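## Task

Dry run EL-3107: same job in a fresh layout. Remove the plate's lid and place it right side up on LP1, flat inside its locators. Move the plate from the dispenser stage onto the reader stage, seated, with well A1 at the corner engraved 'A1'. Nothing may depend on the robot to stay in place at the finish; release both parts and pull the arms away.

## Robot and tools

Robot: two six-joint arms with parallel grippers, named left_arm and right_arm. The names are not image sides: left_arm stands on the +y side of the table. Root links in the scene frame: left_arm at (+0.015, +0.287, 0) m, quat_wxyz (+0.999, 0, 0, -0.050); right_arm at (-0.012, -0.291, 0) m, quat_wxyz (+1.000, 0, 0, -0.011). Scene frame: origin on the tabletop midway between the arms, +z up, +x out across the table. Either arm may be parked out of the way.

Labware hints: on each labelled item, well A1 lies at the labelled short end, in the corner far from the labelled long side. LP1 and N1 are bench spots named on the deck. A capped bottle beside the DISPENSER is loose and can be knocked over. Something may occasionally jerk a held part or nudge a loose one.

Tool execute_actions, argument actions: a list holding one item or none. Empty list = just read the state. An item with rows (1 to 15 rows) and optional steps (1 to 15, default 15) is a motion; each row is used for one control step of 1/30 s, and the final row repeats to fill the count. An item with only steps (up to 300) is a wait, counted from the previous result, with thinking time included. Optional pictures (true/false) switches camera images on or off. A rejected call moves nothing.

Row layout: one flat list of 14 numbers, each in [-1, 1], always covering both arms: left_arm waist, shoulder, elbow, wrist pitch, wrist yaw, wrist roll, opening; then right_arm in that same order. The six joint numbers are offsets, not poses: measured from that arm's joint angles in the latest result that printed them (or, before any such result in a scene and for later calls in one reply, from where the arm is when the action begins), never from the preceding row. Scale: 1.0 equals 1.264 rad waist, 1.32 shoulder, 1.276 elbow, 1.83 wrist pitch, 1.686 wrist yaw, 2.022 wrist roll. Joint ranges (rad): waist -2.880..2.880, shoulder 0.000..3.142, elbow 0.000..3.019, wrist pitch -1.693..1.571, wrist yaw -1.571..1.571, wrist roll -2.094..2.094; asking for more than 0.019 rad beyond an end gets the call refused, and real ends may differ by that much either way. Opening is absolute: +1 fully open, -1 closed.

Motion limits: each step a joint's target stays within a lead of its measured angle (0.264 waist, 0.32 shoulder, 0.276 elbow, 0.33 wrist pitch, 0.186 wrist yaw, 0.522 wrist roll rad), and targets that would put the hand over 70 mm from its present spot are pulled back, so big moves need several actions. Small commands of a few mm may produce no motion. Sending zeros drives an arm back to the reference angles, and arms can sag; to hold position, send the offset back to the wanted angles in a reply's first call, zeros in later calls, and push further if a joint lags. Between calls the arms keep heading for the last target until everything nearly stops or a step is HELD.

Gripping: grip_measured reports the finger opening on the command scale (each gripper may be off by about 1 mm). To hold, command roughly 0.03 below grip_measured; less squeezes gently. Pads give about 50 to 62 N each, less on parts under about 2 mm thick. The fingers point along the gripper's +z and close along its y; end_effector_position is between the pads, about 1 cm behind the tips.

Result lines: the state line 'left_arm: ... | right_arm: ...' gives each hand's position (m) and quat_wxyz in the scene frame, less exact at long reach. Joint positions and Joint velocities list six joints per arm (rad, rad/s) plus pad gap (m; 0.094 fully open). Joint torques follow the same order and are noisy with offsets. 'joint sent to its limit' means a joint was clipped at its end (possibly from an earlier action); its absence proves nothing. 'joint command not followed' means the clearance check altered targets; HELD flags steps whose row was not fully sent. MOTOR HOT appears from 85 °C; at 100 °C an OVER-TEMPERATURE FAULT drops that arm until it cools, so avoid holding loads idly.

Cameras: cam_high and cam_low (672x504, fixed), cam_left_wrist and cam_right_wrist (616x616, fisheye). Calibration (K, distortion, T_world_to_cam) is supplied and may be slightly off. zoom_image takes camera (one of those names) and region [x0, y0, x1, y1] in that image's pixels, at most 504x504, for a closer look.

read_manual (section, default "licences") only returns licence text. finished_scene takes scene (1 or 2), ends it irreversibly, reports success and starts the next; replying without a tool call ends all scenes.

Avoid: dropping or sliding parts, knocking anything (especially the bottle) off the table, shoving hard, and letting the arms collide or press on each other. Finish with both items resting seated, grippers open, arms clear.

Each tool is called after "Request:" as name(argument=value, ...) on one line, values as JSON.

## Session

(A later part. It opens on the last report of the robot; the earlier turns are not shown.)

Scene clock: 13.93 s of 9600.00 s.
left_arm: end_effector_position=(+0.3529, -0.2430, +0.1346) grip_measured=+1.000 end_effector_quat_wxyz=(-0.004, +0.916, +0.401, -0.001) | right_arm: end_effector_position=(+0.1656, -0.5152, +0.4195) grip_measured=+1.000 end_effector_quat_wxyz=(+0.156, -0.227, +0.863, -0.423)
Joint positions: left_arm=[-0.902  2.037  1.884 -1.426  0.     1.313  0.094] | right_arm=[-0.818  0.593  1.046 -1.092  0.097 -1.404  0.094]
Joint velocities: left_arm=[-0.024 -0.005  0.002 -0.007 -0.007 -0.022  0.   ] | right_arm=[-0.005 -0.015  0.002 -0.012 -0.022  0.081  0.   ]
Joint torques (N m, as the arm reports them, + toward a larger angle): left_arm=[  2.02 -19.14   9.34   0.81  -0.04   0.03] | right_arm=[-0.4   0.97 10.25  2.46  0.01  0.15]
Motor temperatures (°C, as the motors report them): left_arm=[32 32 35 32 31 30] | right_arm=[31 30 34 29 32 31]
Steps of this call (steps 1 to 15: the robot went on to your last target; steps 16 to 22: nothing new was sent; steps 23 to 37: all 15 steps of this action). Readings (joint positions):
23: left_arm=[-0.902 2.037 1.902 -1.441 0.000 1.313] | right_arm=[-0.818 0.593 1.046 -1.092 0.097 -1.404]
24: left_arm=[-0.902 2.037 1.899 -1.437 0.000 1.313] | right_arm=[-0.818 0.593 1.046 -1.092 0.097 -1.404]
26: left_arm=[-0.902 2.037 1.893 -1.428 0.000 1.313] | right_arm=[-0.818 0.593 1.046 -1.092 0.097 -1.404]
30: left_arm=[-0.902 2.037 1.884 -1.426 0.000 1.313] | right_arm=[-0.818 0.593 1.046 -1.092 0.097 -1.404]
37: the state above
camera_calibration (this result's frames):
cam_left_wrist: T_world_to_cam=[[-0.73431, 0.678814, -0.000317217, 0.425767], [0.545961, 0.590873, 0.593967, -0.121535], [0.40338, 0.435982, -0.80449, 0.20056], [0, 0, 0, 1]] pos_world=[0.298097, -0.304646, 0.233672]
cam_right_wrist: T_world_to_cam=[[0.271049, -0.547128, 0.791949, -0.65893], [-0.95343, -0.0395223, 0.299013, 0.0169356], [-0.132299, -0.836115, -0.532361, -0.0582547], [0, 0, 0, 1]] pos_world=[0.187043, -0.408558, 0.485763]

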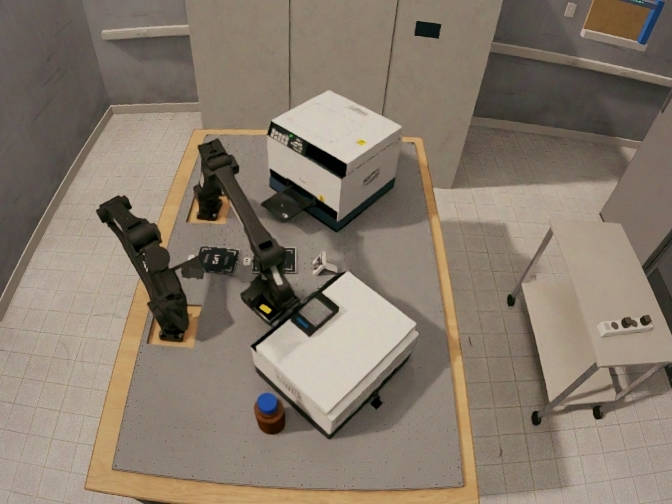

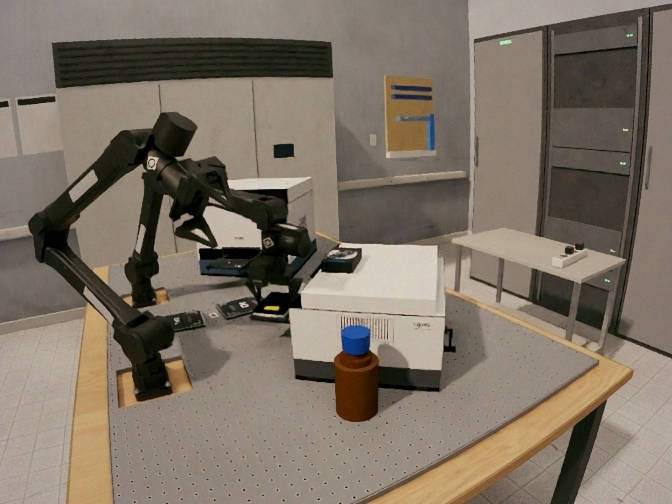

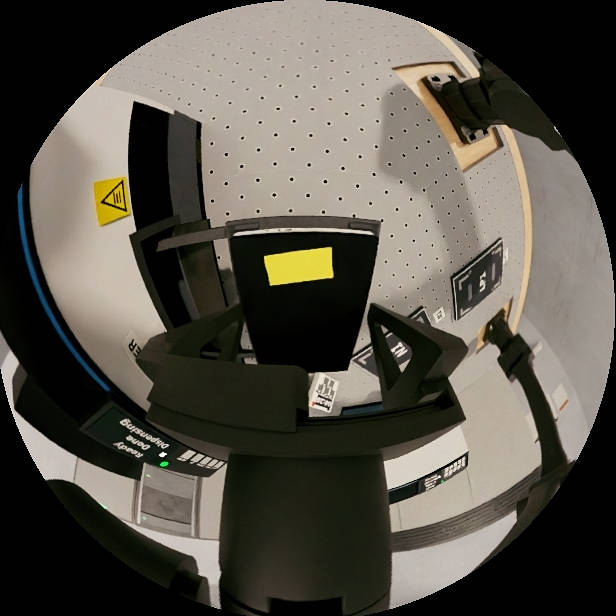

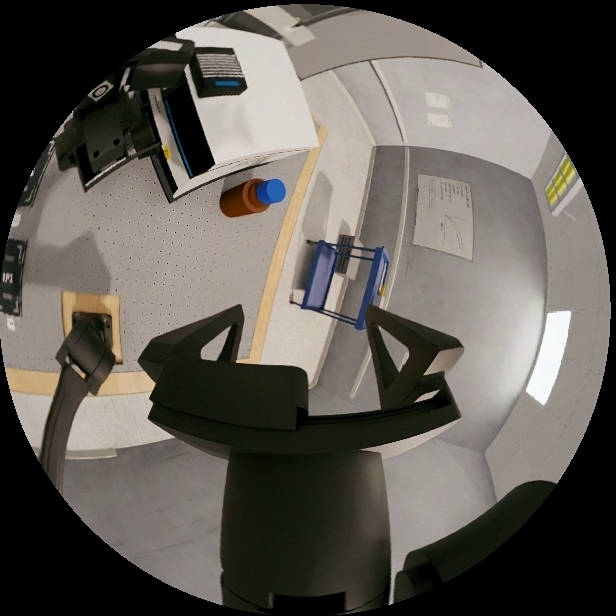

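Close, then lift.

Request:
execute_actions(actions=[{"rows":[[0,0,0,0.011,0,0,0.9,0,0,0,0,0,0,1],[0,0,0,0.011,0,0,0.85,0,0,0,0,0,0,1],[0,0,0,0.011,0,0,0.8,0,0,0,0,0,0,1],[0,0,0,0.011,0,0,0.76,0,0,0,0,0,0,1]]}], pictures=false)

Request:
execute_actions(actions=[{"rows":[[0,-0.02,0.03,0,0,0,0.76,0,0,0,0,0,0,1],[0,-0.03,0.03,0,0,0,0.76,0,0,0,0,0,0,1],[0,-0.04,0.03,0,0,0,0.76,0,0,0,0,0,0,1],[0,-0.05,0.03,0,0,0,0.76,0,0,0,0,0,0,1],[0,-0.06,0.03,0,0,0,0.76,0,0,0,0,0,0,1],[0,-0.07,0.03,0,0,0,0.76,0,0,0,0,0,0,1]]}])

Scene clock: 15.37 s of 9600.00 s.
left_arm: end_effector_position=(+0.3536, -0.2441, +0.1346) grip_measured=+0.787 end_effector_quat_wxyz=(-0.001, +0.916, +0.401, -0.000) | right_arm: end_effector_position=(+0.1656, -0.5152, +0.4195) grip_measured=+1.000 end_effector_quat_wxyz=(+0.156, -0.227, +0.863, -0.423)
Joint positions: left_arm=[-0.902  2.037  1.884 -1.421  0.     1.313  0.084] | right_arm=[-0.818  0.593  1.046 -1.092  0.097 -1.404  0.094]
Joint velocities: left_arm=[-0.024 -0.015 -0.017 -0.032  0.022 -0.081 -0.001] | right_arm=[-0.015 -0.024  0.007  0.002  0.051  0.066  0.   ]
Joint torques (N m, as the arm reports them, + toward a larger angle): left_arm=[  1.57 -20.23   9.75   0.79  -0.04   0.03] | right_arm=[-0.39  0.97 10.25  2.46  0.01  0.15]
Motor temperatures (°C, as the motors report them): left_arm=[32 32 35 32 31 30] | right_arm=[31 30 34 29 32 31]
Steps of this call (steps 1 to 15: the robot went on to your last target; steps 16 to 28: nothing new was sent; steps 29 to 43: all 15 steps of this action). Readings (joint positions):
29: left_arm=[-0.902 2.037 1.884 -1.425 0.000 1.313] | right_arm=[-0.818 0.593 1.046 -1.092 0.097 -1.404]
30: left_arm=[-0.902 2.037 1.884 -1.424 0.000 1.313] | right_arm=[-0.818 0.593 1.046 -1.092 0.097 -1.404]
32: left_arm=[-0.902 2.037 1.884 -1.422 0.000 1.313] | right_arm=[-0.818 0.593 1.046 -1.092 0.097 -1.404]
36: left_arm=[-0.902 2.037 1.884 -1.421 0.000 1.313] | right_arm=[-0.818 0.593 1.046 -1.092 0.097 -1.404]
43: the state above

Scene clock: 15.87 s of 9600.00 s.
left_arm: end_effector_position=(+0.3524, -0.2423, +0.1818) grip_measured=+0.787 end_effector_quat_wxyz=(+0.037, +0.915, +0.401, +0.006) | right_arm: end_effector_position=(+0.1656, -0.5152, +0.4195) grip_measured=+1.000 end_effector_quat_wxyz=(+0.156, -0.227, +0.863, -0.423)
Joint positions: left_arm=[-0.902  1.959  1.884 -1.421  0.     1.313  0.084] | right_arm=[-0.818  0.593  1.046 -1.092  0.097 -1.404  0.094]
Joint velocities: left_arm=[-0.015 -0.093  0.007  0.022 -0.007  0.037 -0.001] | right_arm=[ 0.005  0.005 -0.002  0.017 -0.051  0.022  0.   ]
Joint torques (N m, as the arm reports them, + toward a larger angle): left_arm=[  1.48 -19.56  12.99   0.29  -0.02  -0.01] | right_arm=[-0.4   0.97 10.25  2.45  0.01  0.15]
Motor temperatures (°C, as the motors report them): left_arm=[32 32 35 32 31 30] | right_arm=[31 30 34 29 32 31]
Steps of this call (steps 1 to 15: all 15 steps of this action). Readings (joint positions):
1: left_arm=[-0.902 2.037 1.884 -1.421 0.000 1.313] | right_arm=[-0.818 0.593 1.046 -1.092 0.097 -1.404]
2: left_arm=[-0.902 2.036 1.884 -1.421 0.000 1.313] | right_arm=[-0.818 0.593 1.046 -1.092 0.097 -1.404]
4: left_arm=[-0.902 2.033 1.884 -1.421 0.000 1.313] | right_arm=[-0.818 0.593 1.046 -1.092 0.097 -1.404]
8: left_arm=[-0.902 2.010 1.884 -1.421 0.000 1.313] | right_arm=[-0.818 0.593 1.046 -1.092 0.097 -1.404]
15: the state above
camera_calibration (this result's frames):
cam_left_wrist: T_world_to_cam=[[-0.732495, 0.675975, -0.080677, 0.438253], [0.519768, 0.631851, 0.574984, -0.127148], [0.43965, 0.37924, -0.814177, 0.21366], [0, 0, 0, 1]] pos_world=[0.29317, -0.296938, 0.282422]
cam_right_wrist: T_world_to_cam=[[0.271049, -0.547128, 0.791949, -0.65893], [-0.95343, -0.0395223, 0.299013, 0.0169356], [-0.132299, -0.836115, -0.532361, -0.0582547], [0, 0, 0, 1]] pos_world=[0.187043, -0.408558, 0.485763]

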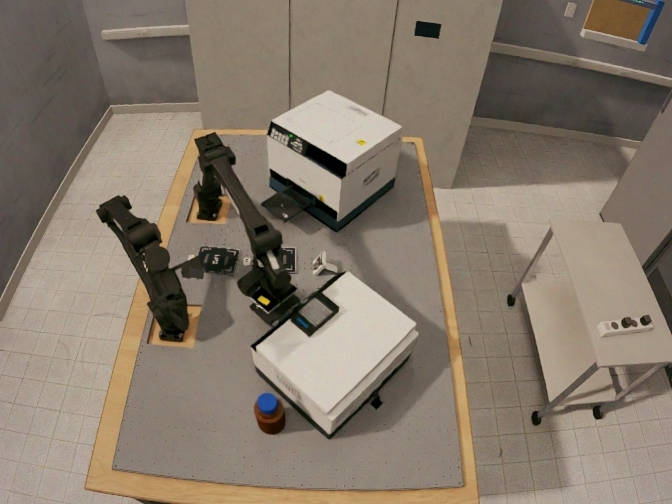

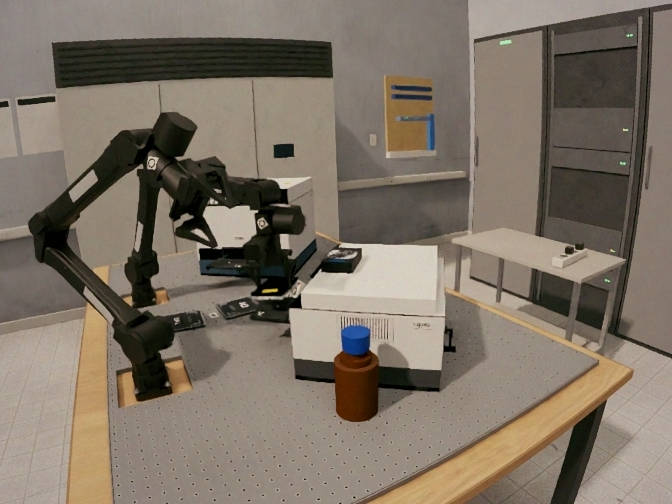

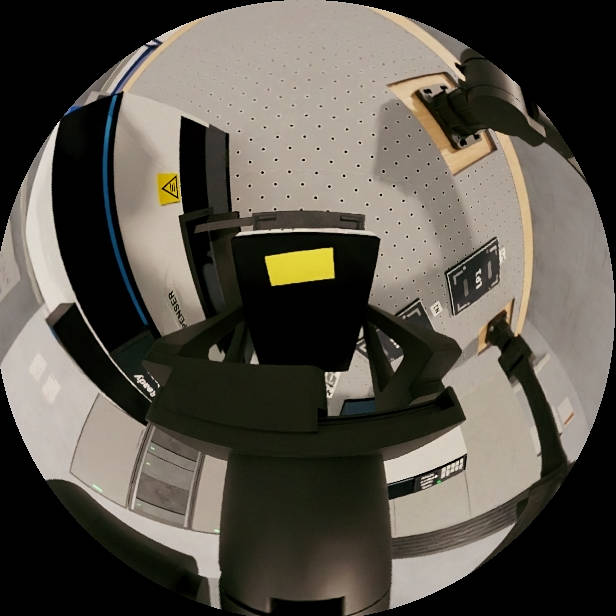

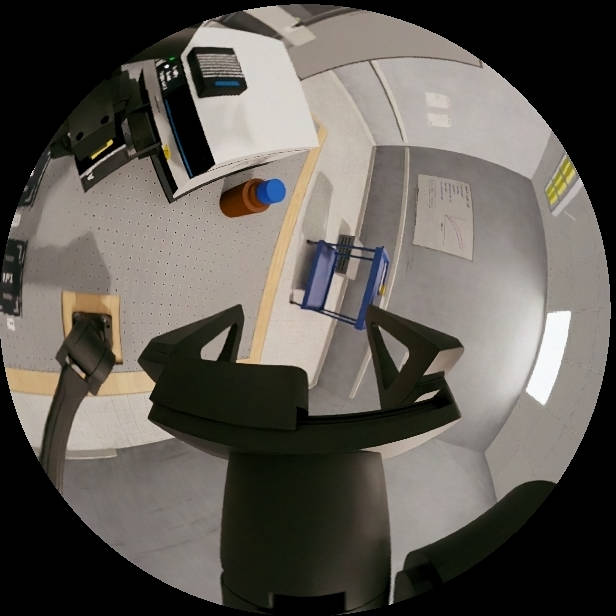

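Request:
zoom_image(camera="cam_low", region=[230,260,320,335])

Request:
zoom_image(camera="cam_right_wrist", region=[50,90,190,210])

Region (230, 260, 320, 335) of cam_low's 672x504 image, scaled by 5.600, with more detail than that image has.

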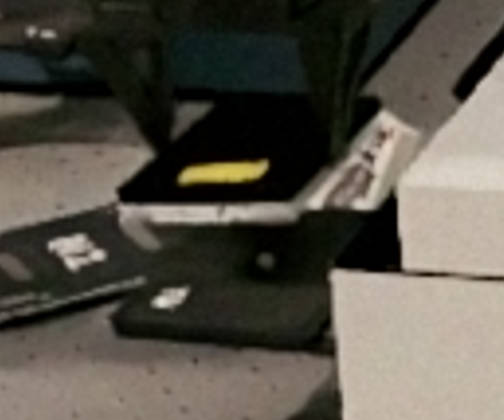

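Region (50, 90, 190, 210) of cam_right_wrist's 616x616 image, scaled by 3.600, with more detail than that image has; it fills the top 432 rows of this view, and the rest is white.

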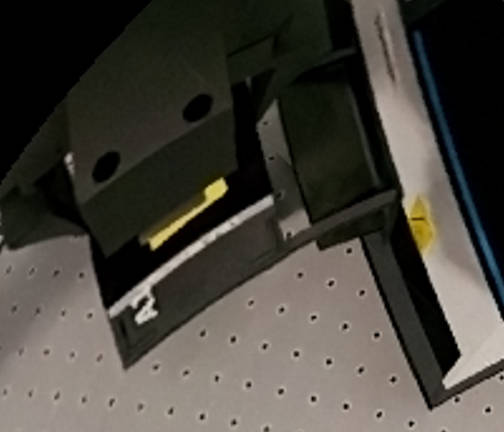

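Request:
execute_actions(actions=[{"rows":[[0.01,-0.02,-0.01,0,0,-0.01,0.76,0,0,0,0,0,0,1],[0.02,-0.03,-0.02,0,0,-0.02,0.76,0,0,0,0,0,0,1],[0.04,-0.05,-0.04,0,0,-0.03,0.76,0,0,0,0,0,0,1],[0.06,-0.07,-0.06,0,0,-0.04,0.76,0,0,0,0,0,0,1],[0.08,-0.09,-0.08,0,0,-0.055,0.76,0,0,0,0,0,0,1],[0.1,-0.11,-0.1,0,0,-0.07,0.76,0,0,0,0,0,0,1],[0.125,-0.13,-0.125,0,0,-0.085,0.76,0,0,0,0,0,0,1],[0.15,-0.15,-0.15,0,0,-0.1,0.76,0,0,0,0,0,0,1],[0.175,-0.17,-0.175,0,0,-0.12,0.76,0,0,0,0,0,0,1],[0.2,-0.19,-0.2,0,0,-0.14,0.76,0,0,0,0,0,0,1],[0.225,-0.21,-0.225,0,0,-0.155,0.76,0,0,0,0,0,0,1],[0.25,-0.23,-0.25,0,0,-0.17,0.76,0,0,0,0,0,0,1],[0.27,-0.25,-0.27,0,0,-0.185,0.76,0,0,0,0,0,0,1],[0.29,-0.265,-0.29,0,0,-0.2,0.76,0,0,0,0,0,0,1],[0.3,-0.275,-0.3,0,0,-0.21,0.76,0,0,0,0,0,0,1]]}], pictures=false)

Request:
execute_actions(actions=[{"steps":12}], pictures=false)

Request:
execute_actions(actions=[{"rows":[[0.01,-0.02,-0.01,0,0,-0.01,0.76,0,0,0,0,0,0,1],[0.02,-0.03,-0.02,0,0,-0.02,0.76,0,0,0,0,0,0,1],[0.04,-0.05,-0.04,0,0,-0.03,0.76,0,0,0,0,0,0,1],[0.06,-0.07,-0.06,0,0,-0.04,0.76,0,0,0,0,0,0,1],[0.08,-0.09,-0.08,0,0,-0.055,0.76,0,0,0,0,0,0,1],[0.1,-0.11,-0.1,0,0,-0.07,0.76,0,0,0,0,0,0,1],[0.125,-0.13,-0.125,0,0,-0.085,0.76,0,0,0,0,0,0,1],[0.15,-0.15,-0.15,0,0,-0.1,0.76,0,0,0,0,0,0,1],[0.175,-0.17,-0.175,0,0,-0.12,0.76,0,0,0,0,0,0,1],[0.2,-0.19,-0.2,0,0,-0.14,0.76,0,0,0,0,0,0,1],[0.225,-0.21,-0.225,0,0,-0.155,0.76,0,0,0,0,0,0,1],[0.25,-0.23,-0.25,0,0,-0.17,0.76,0,0,0,0,0,0,1],[0.27,-0.25,-0.27,0,0,-0.185,0.76,0,0,0,0,0,0,1],[0.3,-0.265,-0.29,0,0,-0.2,0.76,0,0,0,0,0,0,1],[0.325,-0.275,-0.3,0,0,-0.215,0.76,0,0,0,0,0,0,1]]}], pictures=false)

Request:
execute_actions(actions=[{"steps":20}])

Scene clock: 22.83 s of 9600.00 s.
left_arm: end_effector_position=(+0.4022, -0.0748, +0.1881) grip_measured=+0.788 end_effector_quat_wxyz=(-0.001, +0.794, +0.608, -0.001) | right_arm: end_effector_position=(+0.1656, -0.5152, +0.4195) grip_measured=+1.000 end_effector_quat_wxyz=(+0.156, -0.227, +0.863, -0.423)
Joint positions: left_arm=[-0.649  1.741  1.588 -1.421  0.002  1.085  0.084] | right_arm=[-0.818  0.593  1.046 -1.092  0.097 -1.404  0.094]
Joint velocities: left_arm=[ 1.001 -0.747 -0.745 -0.007  0.037 -0.784  0.001] | right_arm=[ 0.005 -0.015 -0.012 -0.002  0.081  0.022  0.   ]
Joint torques (N m, as the arm reports them, + toward a larger angle): left_arm=[  2.32 -19.29   9.4    0.21  -0.05   0.  ] | right_arm=[-0.38  0.97 10.25  2.46  0.01  0.15]
Motor temperatures (°C, as the motors report them): left_arm=[32 32 36 32 31 30] | right_arm=[31 30 34 29 32 31]
Steps of this call (steps 1 to 15: the robot went on to your last target; steps 16 to 90: nothing new was sent; then 3.47 s passed at rest; steps 91 to 105: all 15 steps of this action). Readings (joint positions):
91: left_arm=[-0.902 1.957 1.884 -1.421 0.000 1.312] | right_arm=[-0.818 0.593 1.046 -1.092 0.097 -1.404]
92: left_arm=[-0.901 1.955 1.880 -1.421 0.000 1.307] | right_arm=[-0.818 0.593 1.046 -1.092 0.097 -1.404]
94: left_arm=[-0.896 1.943 1.853 -1.421 0.001 1.289] | right_arm=[-0.818 0.593 1.046 -1.092 0.097 -1.404]
98: left_arm=[-0.845 1.884 1.756 -1.421 0.002 1.231] | right_arm=[-0.818 0.593 1.046 -1.092 0.097 -1.404]
105: the state above

Scene clock: 23.23 s of 9600.00 s.
left_arm: end_effector_position=(+0.4203, +0.0071, +0.2274) grip_measured=+0.788 end_effector_quat_wxyz=(+0.029, +0.687, +0.726, +0.005) | right_arm: end_effector_position=(+0.1656, -0.5152, +0.4195) grip_measured=+1.000 end_effector_quat_wxyz=(+0.156, -0.227, +0.863, -0.423)
Joint positions: left_arm=[-0.503  1.592  1.5   -1.421 -0.002  0.911  0.084] | right_arm=[-0.818  0.593  1.046 -1.092  0.097 -1.404  0.094]
Joint velocities: left_arm=[-0.151  0.005 -0.042 -0.007 -0.022 -0.125 -0.001] | right_arm=[-0.005 -0.005 -0.012  0.002 -0.007 -0.022  0.   ]
Joint torques (N m, as the arm reports them, + toward a larger angle): left_arm=[  0.49 -13.57  10.01   0.39   0.03  -0.12] | right_arm=[-0.39  0.96 10.24  2.46  0.01  0.15]
Motor temperatures (°C, as the motors report them): left_arm=[32 32 36 32 31 30] | right_arm=[31 30 34 29 32 31]
Steps of this call (steps 1 to 12: the robot went on to your last target). Readings (joint positions):
1: left_arm=[-0.615 1.716 1.562 -1.421 0.002 1.057] | right_arm=[-0.818 0.593 1.046 -1.092 0.097 -1.404]
2: left_arm=[-0.581 1.690 1.537 -1.421 0.001 1.027] | right_arm=[-0.818 0.593 1.046 -1.092 0.097 -1.404]
4: left_arm=[-0.521 1.644 1.505 -1.421 -0.002 0.980] | right_arm=[-0.818 0.593 1.046 -1.092 0.097 -1.404]
8: left_arm=[-0.483 1.597 1.501 -1.421 -0.003 0.930] | right_arm=[-0.818 0.593 1.046 -1.092 0.097 -1.404]
12: the state above

Scene clock: 23.73 s of 9600.00 s.
left_arm: end_effector_position=(+0.3676, +0.1984, +0.2201) grip_measured=+0.788 end_effector_quat_wxyz=(+0.013, +0.416, +0.909, +0.004) | right_arm: end_effector_position=(+0.1656, -0.5152, +0.4195) grip_measured=+1.000 end_effector_quat_wxyz=(+0.156, -0.227, +0.863, -0.423)
Joint positions: left_arm=[-0.145  1.279  1.156 -1.421 -0.003  0.613  0.084] | right_arm=[-0.818  0.593  1.046 -1.092  0.097 -1.404  0.094]
Joint velocities: left_arm=[ 1.031 -0.825 -0.681 -0.002 -0.007 -1.004  0.   ] | right_arm=[-0.015 -0.015 -0.022 -0.002 -0.037 -0.007  0.   ]
Joint torques (N m, as the arm reports them, + toward a larger angle): left_arm=[  0.18 -10.27   9.89   0.15  -0.06  -0.07] | right_arm=[-0.38  0.99 10.24  2.45  0.01  0.15]
Motor temperatures (°C, as the motors report them): left_arm=[32 32 36 32 31 30] | right_arm=[31 30 34 29 32 31]
Steps of this call (steps 1 to 15: all 15 steps of this action). Readings (joint positions):
1: left_arm=[-0.506 1.592 1.498 -1.421 -0.001 0.909] | right_arm=[-0.818 0.593 1.046 -1.092 0.097 -1.404]
2: left_arm=[-0.506 1.590 1.495 -1.421 -0.001 0.905] | right_arm=[-0.818 0.593 1.046 -1.092 0.097 -1.404]
4: left_arm=[-0.496 1.576 1.470 -1.421 -0.000 0.887] | right_arm=[-0.818 0.593 1.046 -1.092 0.097 -1.404]
8: left_arm=[-0.417 1.495 1.361 -1.421 0.000 0.816] | right_arm=[-0.818 0.593 1.046 -1.092 0.097 -1.404]
15: the state above

Scene clock: 24.40 s of 9600.00 s.
left_arm: end_effector_position=(+0.3562, +0.2256, +0.2240) grip_measured=+0.788 end_effector_quat_wxyz=(+0.022, +0.326, +0.945, +0.005) | right_arm: end_effector_position=(+0.1656, -0.5152, +0.4195) grip_measured=+1.000 end_effector_quat_wxyz=(+0.156, -0.227, +0.863, -0.423)
Joint positions: left_arm=[-0.078  1.221  1.116 -1.421 -0.004  0.487  0.084] | right_arm=[-0.818  0.593  1.046 -1.092  0.097 -1.404  0.094]
Joint velocities: left_arm=[ 0.005  0.005 -0.002  0.017  0.007 -0.007 -0.   ] | right_arm=[ 0.015  0.005  0.012 -0.002 -0.037 -0.007  0.   ]
Joint torques (N m, as the arm reports them, + toward a larger angle): left_arm=[ 0.57 -7.9  10.11  0.3  -0.02 -0.13] | right_arm=[-0.39  0.97 10.25  2.46  0.01  0.15]
Motor temperatures (°C, as the motors report them): left_arm=[32 32 36 32 31 30] | right_arm=[31 30 34 29 32 31]
Steps of this call (steps 1 to 20: the robot went on to your last target). Readings (joint positions):
1: left_arm=[-0.114 1.254 1.136 -1.421 -0.003 0.587] | right_arm=[-0.818 0.593 1.046 -1.092 0.097 -1.404]
2: left_arm=[-0.091 1.236 1.124 -1.421 -0.004 0.566] | right_arm=[-0.818 0.593 1.046 -1.092 0.097 -1.404]
4: left_arm=[-0.074 1.221 1.118 -1.421 -0.005 0.536] | right_arm=[-0.818 0.593 1.046 -1.092 0.097 -1.404]
8: left_arm=[-0.078 1.221 1.116 -1.421 -0.004 0.506] | right_arm=[-0.818 0.593 1.046 -1.092 0.097 -1.404]
20: the state above
camera_calibration (this result's frames):
cam_left_wrist: T_world_to_cam=[[-0.616798, -0.78647, -0.0320295, 0.406012], [-0.662296, 0.496564, 0.56106, 0.00573952], [-0.425352, 0.367273, -0.827155, 0.382672], [0, 0, 0, 1]] pos_world=[0.416999, 0.17592, 0.326314]
cam_right_wrist: T_world_to_cam=[[0.271049, -0.547128, 0.791949, -0.65893], [-0.95343, -0.0395223, 0.299013, 0.0169356], [-0.132299, -0.836115, -0.532361, -0.0582547], [0, 0, 0, 1]] pos_world=[0.187043, -0.408558, 0.485763]

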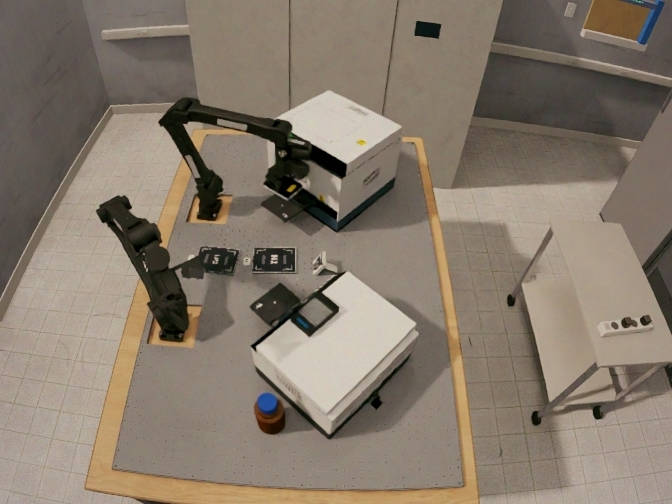

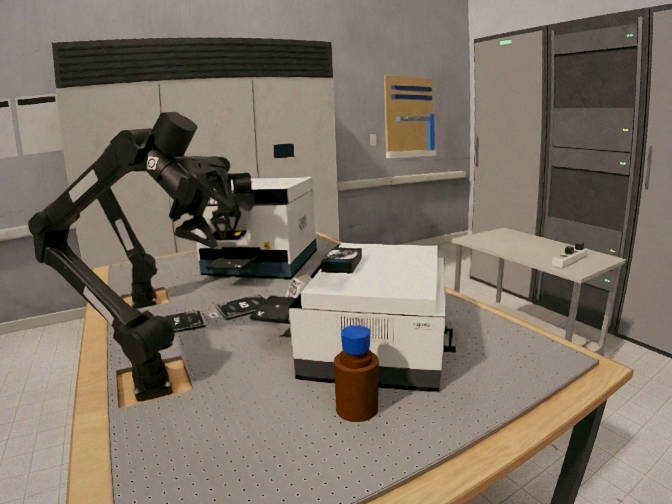

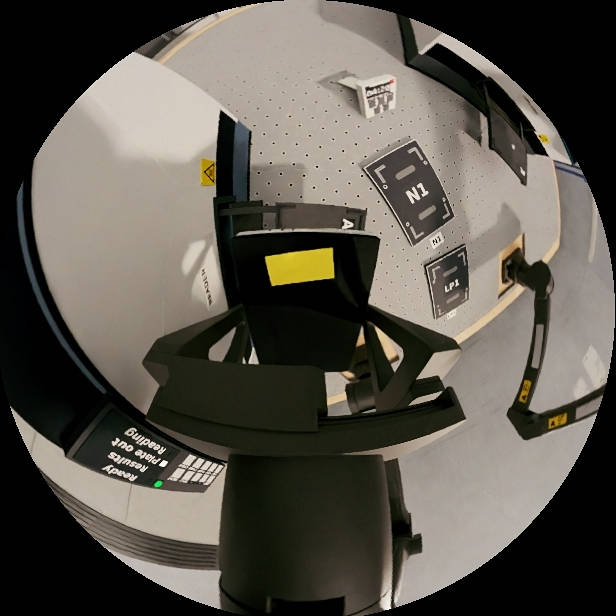

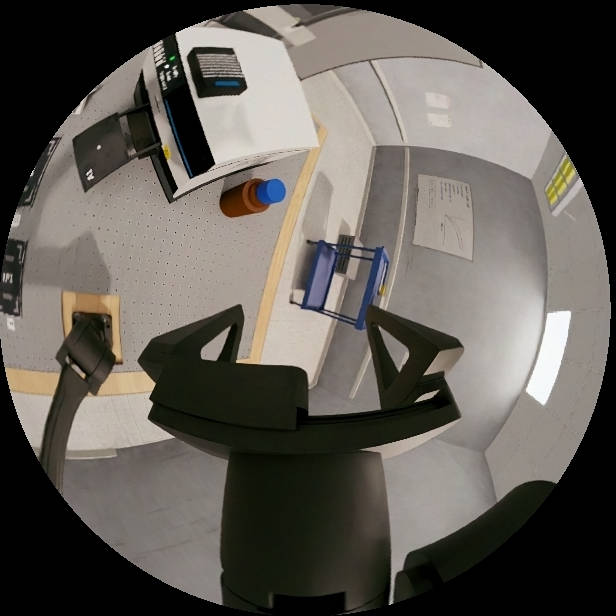

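Request:
execute_actions(actions=[{"rows":[[-0.01,0.01,-0.01,0.01,0,-0.01,0.76,0,0,0,0,0,0,1],[-0.02,0.02,-0.02,0.02,0,-0.01,0.76,0,0,0,0,0,0,1],[-0.03,0.03,-0.03,0.03,0,-0.01,0.76,0,0,0,0,0,0,1],[-0.04,0.04,-0.04,0.04,0,-0.01,0.76,0,0,0,0,0,0,1],[-0.044,0.05,-0.05,0.05,0,-0.01,0.76,0,0,0,0,0,0,1],[-0.044,0.06,-0.06,0.06,0,-0.01,0.76,0,0,0,0,0,0,1],[-0.044,0.07,-0.07,0.07,0,-0.01,0.76,0,0,0,0,0,0,1],[-0.044,0.08,-0.076,0.081,0,-0.01,0.76,0,0,0,0,0,0,1]]}], pictures=false)

Request:
execute_actions(actions=[{"steps":12}])

Request:
zoom_image(camera="cam_left_wrist", region=[190,170,420,390])

Scene clock: 26.70 s of 9600.00 s.
left_arm: end_effector_position=(+0.3572, +0.2085, +0.1474) grip_measured=+0.788 end_effector_quat_wxyz=(-0.021, +0.343, +0.939, -0.001) | right_arm: end_effector_position=(+0.1656, -0.5152, +0.4195) grip_measured=+1.000 end_effector_quat_wxyz=(+0.156, -0.227, +0.863, -0.423)
Joint positions: left_arm=[-0.125  1.335  1.011 -1.289 -0.004  0.476  0.084] | right_arm=[-0.818  0.593  1.046 -1.092  0.097 -1.404  0.094]
Joint velocities: left_arm=[-0.005  0.005 -0.002 -0.022 -0.007 -0.007 -0.001] | right_arm=[ 0.015 -0.005 -0.007 -0.017  0.037 -0.051  0.   ]
Joint torques (N m, as the arm reports them, + toward a larger angle): left_arm=[ 0.97 -9.97  9.68  0.8  -0.11 -0.05] | right_arm=[-0.4   0.98 10.24  2.46  0.01  0.15]
Motor temperatures (°C, as the motors report them): left_arm=[32 32 36 32 31 30] | right_arm=[31 30 34 29 32 31]
Steps of this call (steps 1 to 15: the robot went on to your last target; steps 16 to 54: nothing new was sent; steps 55 to 69: all 15 steps of this action). Readings (joint positions):
55: left_arm=[-0.078 1.221 1.115 -1.420 -0.004 0.484] | right_arm=[-0.818 0.593 1.046 -1.092 0.097 -1.404]
56: left_arm=[-0.078 1.221 1.112 -1.416 -0.004 0.482] | right_arm=[-0.818 0.593 1.046 -1.092 0.097 -1.404]
58: left_arm=[-0.085 1.224 1.097 -1.394 -0.004 0.480] | right_arm=[-0.818 0.593 1.046 -1.092 0.097 -1.404]
62: left_arm=[-0.117 1.266 1.048 -1.327 -0.004 0.477] | right_arm=[-0.818 0.593 1.046 -1.092 0.097 -1.404]
69: the state above

Scene clock: 27.10 s of 9600.00 s.
left_arm: end_effector_position=(+0.3576, +0.2084, +0.1474) grip_measured=+0.788 end_effector_quat_wxyz=(-0.020, +0.343, +0.939, -0.001) | right_arm: end_effector_position=(+0.1656, -0.5152, +0.4195) grip_measured=+1.000 end_effector_quat_wxyz=(+0.156, -0.227, +0.863, -0.423)
Joint positions: left_arm=[-0.125  1.335  1.011 -1.287 -0.004  0.476  0.084] | right_arm=[-0.818  0.593  1.046 -1.092  0.097 -1.404  0.094]
Joint velocities: left_arm=[ 0.005 -0.015 -0.007 -0.022 -0.022  0.007  0.001] | right_arm=[-0.015 -0.005 -0.002 -0.017 -0.066 -0.007  0.   ]
Joint torques (N m, as the arm reports them, + toward a larger angle): left_arm=[  0.63 -10.57   9.76   0.56  -0.11  -0.05] | right_arm=[-0.38  0.97 10.24  2.45  0.01  0.15]
Motor temperatures (°C, as the motors report them): left_arm=[32 32 36 32 31 30] | right_arm=[31 30 34 29 32 31]
Steps of this call (steps 1 to 12: the robot went on to your last target). Readings (joint positions):
1: left_arm=[-0.125 1.335 1.011 -1.288 -0.004 0.476] | right_arm=[-0.818 0.593 1.046 -1.092 0.097 -1.404]
2: left_arm=[-0.125 1.335 1.011 -1.287 -0.004 0.476] | right_arm=[-0.818 0.593 1.046 -1.092 0.097 -1.404]
4: left_arm=[-0.125 1.335 1.011 -1.287 -0.004 0.476] | right_arm=[-0.818 0.593 1.046 -1.092 0.097 -1.404]
8: left_arm=[-0.125 1.335 1.011 -1.287 -0.004 0.476] | right_arm=[-0.818 0.593 1.046 -1.092 0.097 -1.404]
12: the state above
camera_calibration (this result's frames):
cam_left_wrist: T_world_to_cam=[[-0.645901, -0.763385, 0.00744768, 0.390702], [-0.594752, 0.509289, 0.622009, 0.0223252], [-0.478625, 0.397327, -0.782975, 0.332482], [0, 0, 0, 1]] pos_world=[0.424767, 0.154782, 0.243528]
cam_right_wrist: T_world_to_cam=[[0.271049, -0.547128, 0.791949, -0.65893], [-0.95343, -0.0395223, 0.299013, 0.0169356], [-0.132299, -0.836115, -0.532361, -0.0582547], [0, 0, 0, 1]] pos_world=[0.187043, -0.408558, 0.485763]

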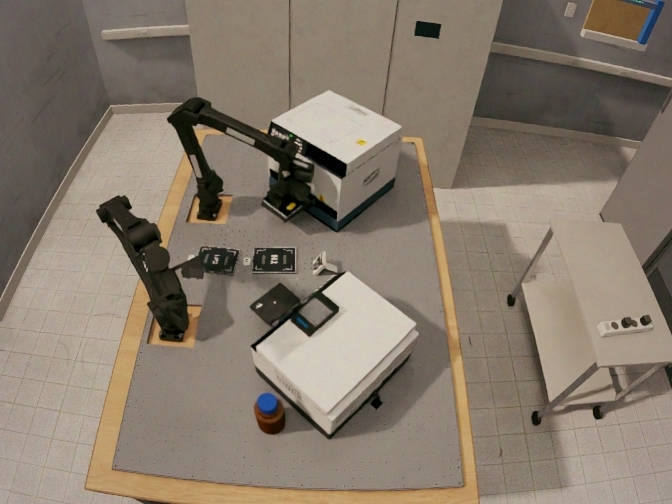

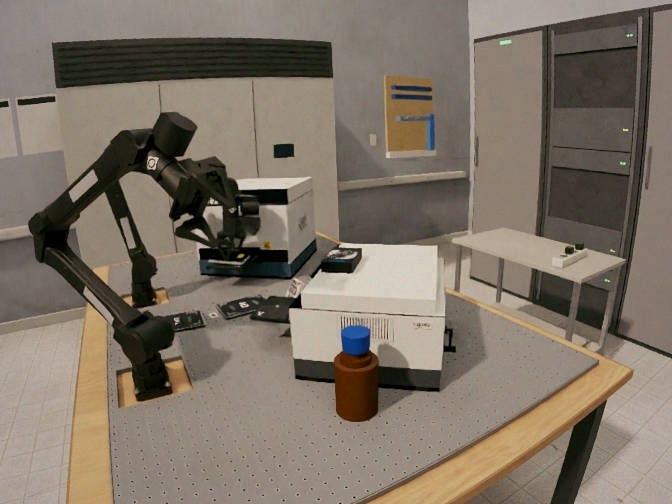

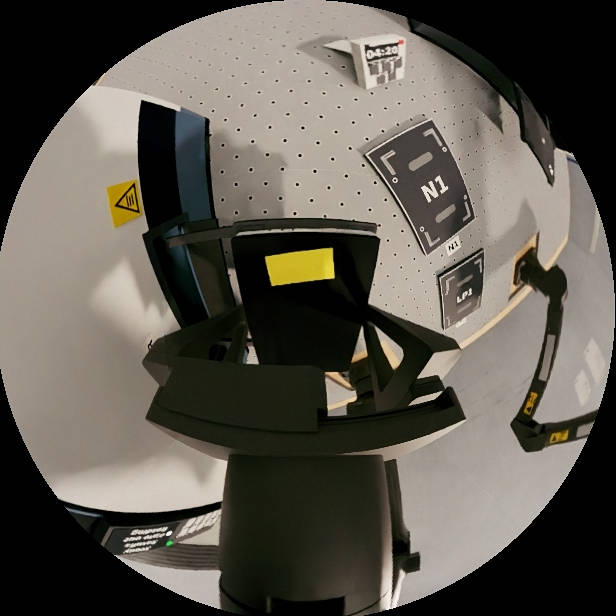

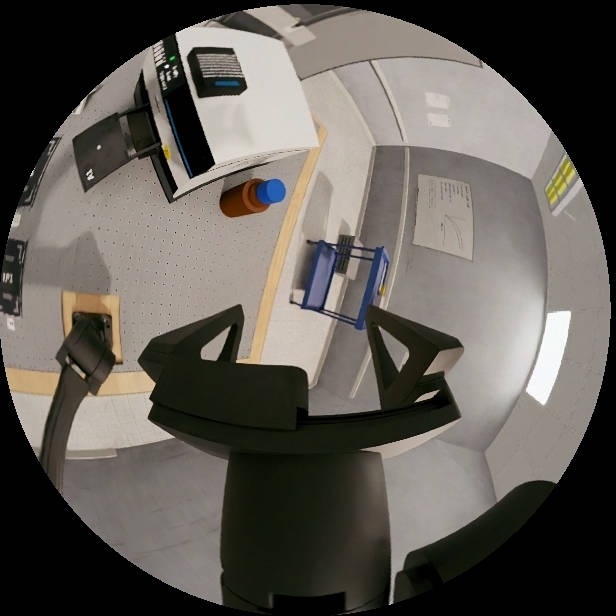

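Region (190, 170, 420, 390) of cam_left_wrist's 616x616 image, scaled by 2.191, with more detail than that image has; it fills the top 482 rows of this view, and the rest is white.

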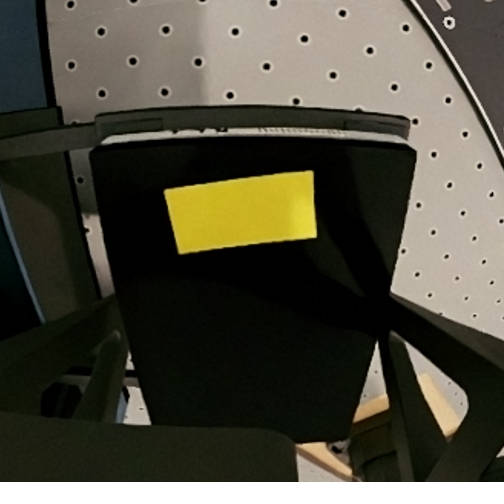

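Request:
execute_actions(actions=[{"rows":[[0.012,-0.012,-0.005,0.01,0,0,0.76,0,0,0,0,0,0,1],[0.012,-0.02,-0.01,0.018,0,0,0.76,0,0,0,0,0,0,1],[0.012,-0.028,-0.015,0.026,0,0,0.76,0,0,0,0,0,0,1],[0.012,-0.03,-0.02,0.034,0,0,0.76,0,0,0,0,0,0,1],[0.012,-0.03,-0.025,0.034,0,0,0.76,0,0,0,0,0,0,1]]}])

Request:
zoom_image(camera="cam_left_wrist", region=[190,170,420,390])

Scene clock: 29.63 s of 9600.00 s.
left_arm: end_effector_position=(+0.3575, +0.2085, +0.1422) grip_measured=+0.788 end_effector_quat_wxyz=(-0.003, +0.343, +0.939, +0.001) | right_arm: end_effector_position=(+0.1656, -0.5152, +0.4195) grip_measured=+1.000 end_effector_quat_wxyz=(+0.156, -0.227, +0.863, -0.423)
Joint positions: left_arm=[-0.125  1.317  0.98  -1.24  -0.004  0.476  0.084] | right_arm=[-0.818  0.593  1.046 -1.092  0.097 -1.404  0.094]
Joint velocities: left_arm=[-0.015 -0.015 -0.007  0.007  0.022 -0.066  0.001] | right_arm=[-0.015  0.005 -0.012 -0.022 -0.11   0.022  0.   ]
Joint torques (N m, as the arm reports them, + toward a larger angle): left_arm=[  2.92 -11.06   9.38   0.8   -0.07  -0.02] | right_arm=[-0.38  0.98 10.24  2.45  0.01  0.15]
Motor temperatures (°C, as the motors report them): left_arm=[32 32 36 32 31 30] | right_arm=[31 30 35 29 32 31]
Steps of this call (steps 1 to 15: the robot went on to your last target; steps 16 to 61: nothing new was sent; steps 62 to 76: all 15 steps of this action). Readings (joint positions):
62: left_arm=[-0.125 1.335 1.011 -1.286 -0.004 0.476] | right_arm=[-0.818 0.593 1.046 -1.092 0.097 -1.404]
63: left_arm=[-0.125 1.334 1.009 -1.283 -0.004 0.476] | right_arm=[-0.818 0.593 1.046 -1.092 0.097 -1.404]
65: left_arm=[-0.125 1.329 1.001 -1.263 -0.004 0.476] | right_arm=[-0.818 0.593 1.046 -1.092 0.097 -1.404]
69: left_arm=[-0.125 1.318 0.982 -1.243 -0.004 0.476] | right_arm=[-0.818 0.593 1.046 -1.092 0.097 -1.404]
76: the state above
camera_calibration (this result's frames):
cam_left_wrist: T_world_to_cam=[[-0.64589, -0.763387, -0.00814817, 0.392911], [-0.614944, 0.51391, 0.598114, 0.0351544], [-0.452405, 0.391326, -0.80137, 0.322841], [0, 0, 0, 1]] pos_world=[0.42145, 0.155541, 0.24089]
cam_right_wrist: T_world_to_cam=[[0.271049, -0.547128, 0.791949, -0.65893], [-0.95343, -0.0395223, 0.299013, 0.0169356], [-0.132299, -0.836115, -0.532361, -0.0582547], [0, 0, 0, 1]] pos_world=[0.187043, -0.408558, 0.485763]

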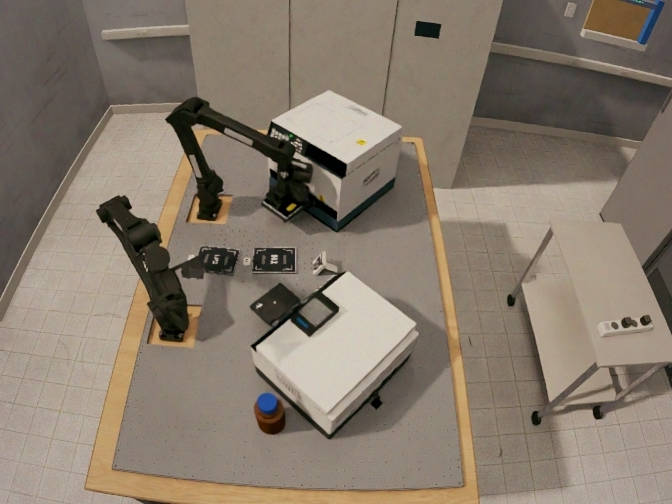

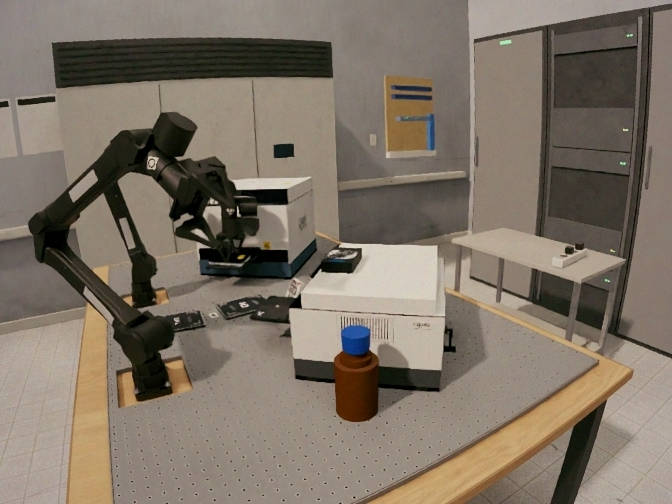

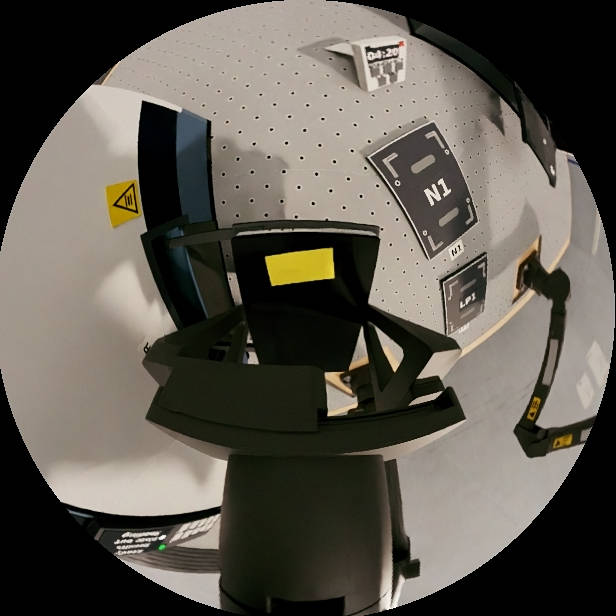

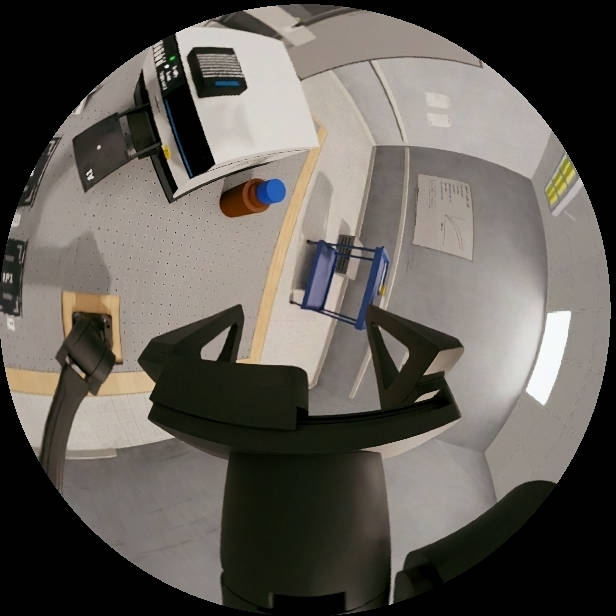

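Region (190, 170, 420, 390) of cam_left_wrist's 616x616 image, scaled by 2.191, with more detail than that image has; it fills the top 482 rows of this view, and the rest is white.

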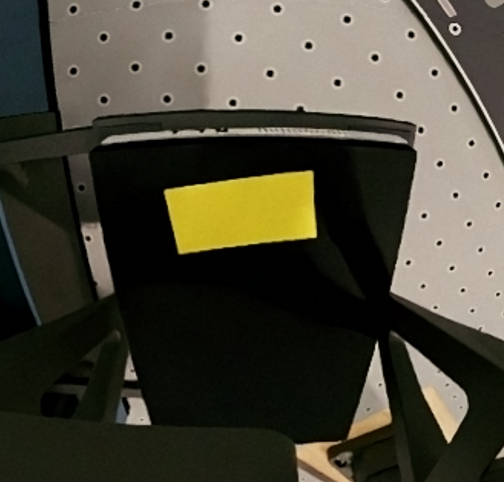

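Request:
execute_actions(actions=[{"rows":[[0.016,0,0.01,-0.015,0,0.012,0.76,0,0,0,0,0,0,1]]}])

Request:
zoom_image(camera="cam_left_wrist", region=[190,170,420,390])

Scene clock: 31.13 s of 9600.00 s.
left_arm: end_effector_position=(+0.3549, +0.2108, +0.1423) grip_measured=+0.788 end_effector_quat_wxyz=(-0.009, +0.348, +0.938, +0.001) | right_arm: end_effector_position=(+0.1656, -0.5152, +0.4195) grip_measured=+1.000 end_effector_quat_wxyz=(+0.156, -0.227, +0.863, -0.423)
Joint positions: left_arm=[-0.12   1.317  0.98  -1.253 -0.004  0.49   0.084] | right_arm=[-0.818  0.593  1.046 -1.092  0.097 -1.404  0.094]
Joint velocities: left_arm=[-0.005 -0.005 -0.002 -0.007  0.037 -0.007 -0.   ] | right_arm=[-0.005 -0.015 -0.017 -0.002  0.007  0.022  0.   ]
Joint torques (N m, as the arm reports them, + toward a larger angle): left_arm=[ 2.18 -9.85 10.37 -0.35 -0.18  0.08] | right_arm=[-0.4   0.94 10.24  2.47  0.01  0.15]
Motor temperatures (°C, as the motors report them): left_arm=[32 32 36 32 31 30] | right_arm=[31 30 35 29 32 31]
Steps of this call (steps 1 to 15: the robot went on to your last target; steps 16 to 30: nothing new was sent; steps 31 to 45: all 15 steps of this action). Readings (joint positions):
31: left_arm=[-0.124 1.317 0.980 -1.241 -0.004 0.478] | right_arm=[-0.818 0.593 1.046 -1.092 0.097 -1.404]
32: left_arm=[-0.124 1.317 0.980 -1.245 -0.004 0.480] | right_arm=[-0.818 0.593 1.046 -1.092 0.097 -1.404]
34: left_arm=[-0.122 1.317 0.980 -1.251 -0.004 0.484] | right_arm=[-0.818 0.593 1.046 -1.092 0.097 -1.404]
38: left_arm=[-0.120 1.317 0.980 -1.253 -0.004 0.488] | right_arm=[-0.818 0.593 1.046 -1.092 0.097 -1.404]
45: the state above
camera_calibration (this result's frames):
cam_left_wrist: T_world_to_cam=[[-0.653203, -0.75718, -0.00210265, 0.393449], [-0.60257, 0.518139, 0.606994, 0.0257415], [-0.458514, 0.397758, -0.794703, 0.320614], [0, 0, 0, 1]] pos_world=[0.419519, 0.157047, 0.239996]
cam_right_wrist: T_world_to_cam=[[0.271049, -0.547128, 0.791949, -0.65893], [-0.95343, -0.0395223, 0.299013, 0.0169356], [-0.132299, -0.836115, -0.532361, -0.0582547], [0, 0, 0, 1]] pos_world=[0.187043, -0.408558, 0.485763]

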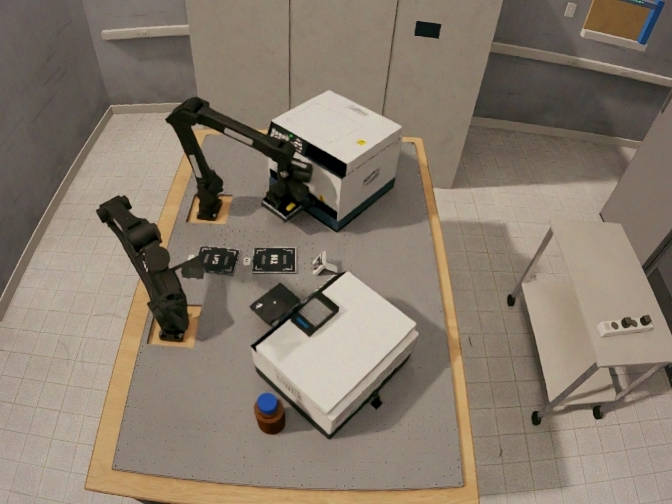

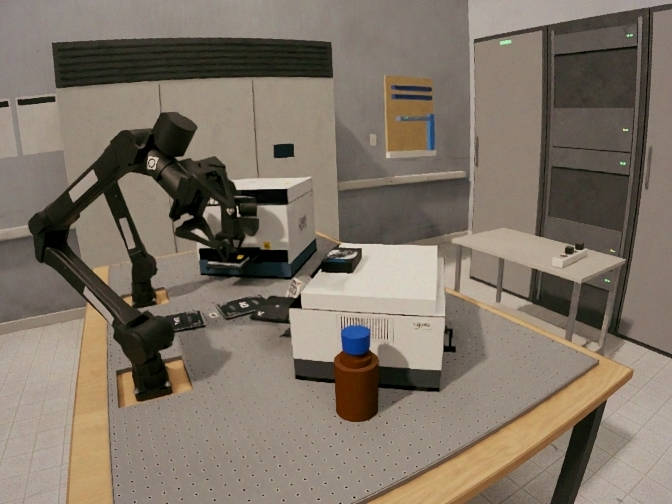

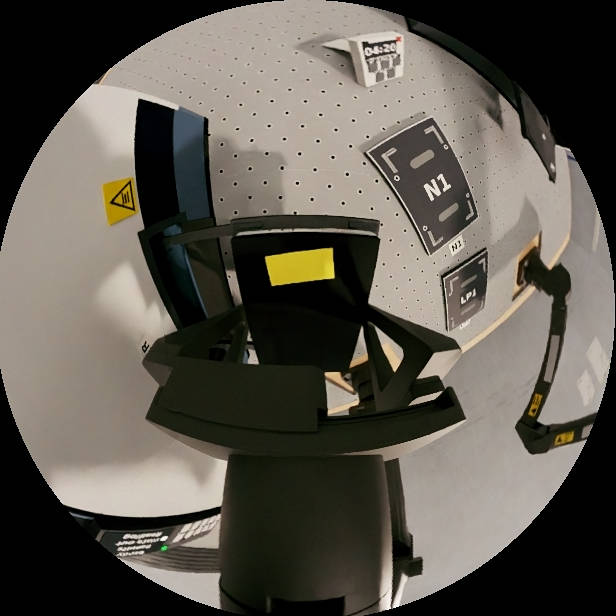

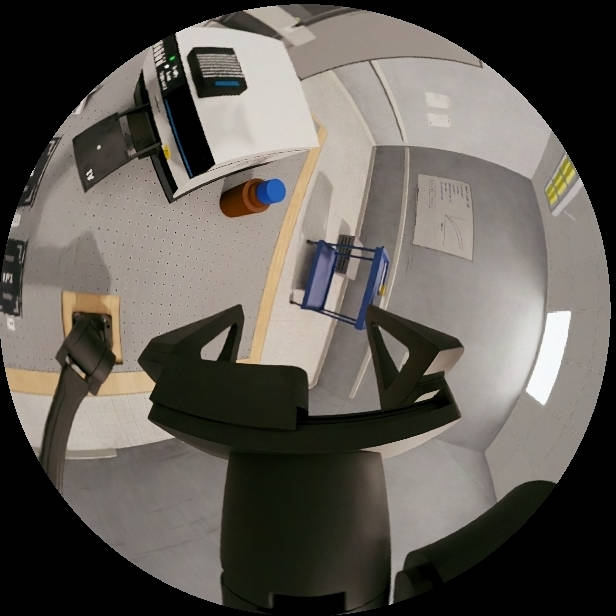

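Region (190, 170, 420, 390) of cam_left_wrist's 616x616 image, scaled by 2.191, with more detail than that image has; it fills the top 482 rows of this view, and the rest is white.

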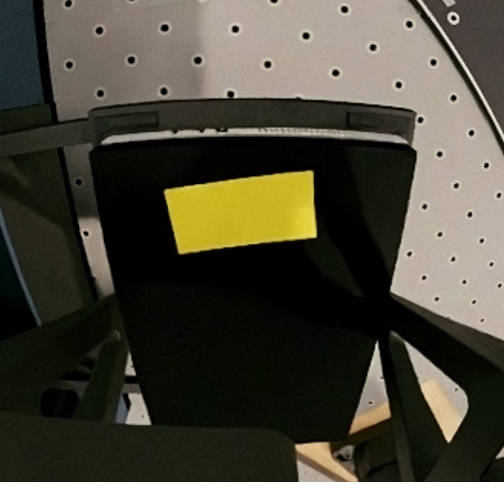

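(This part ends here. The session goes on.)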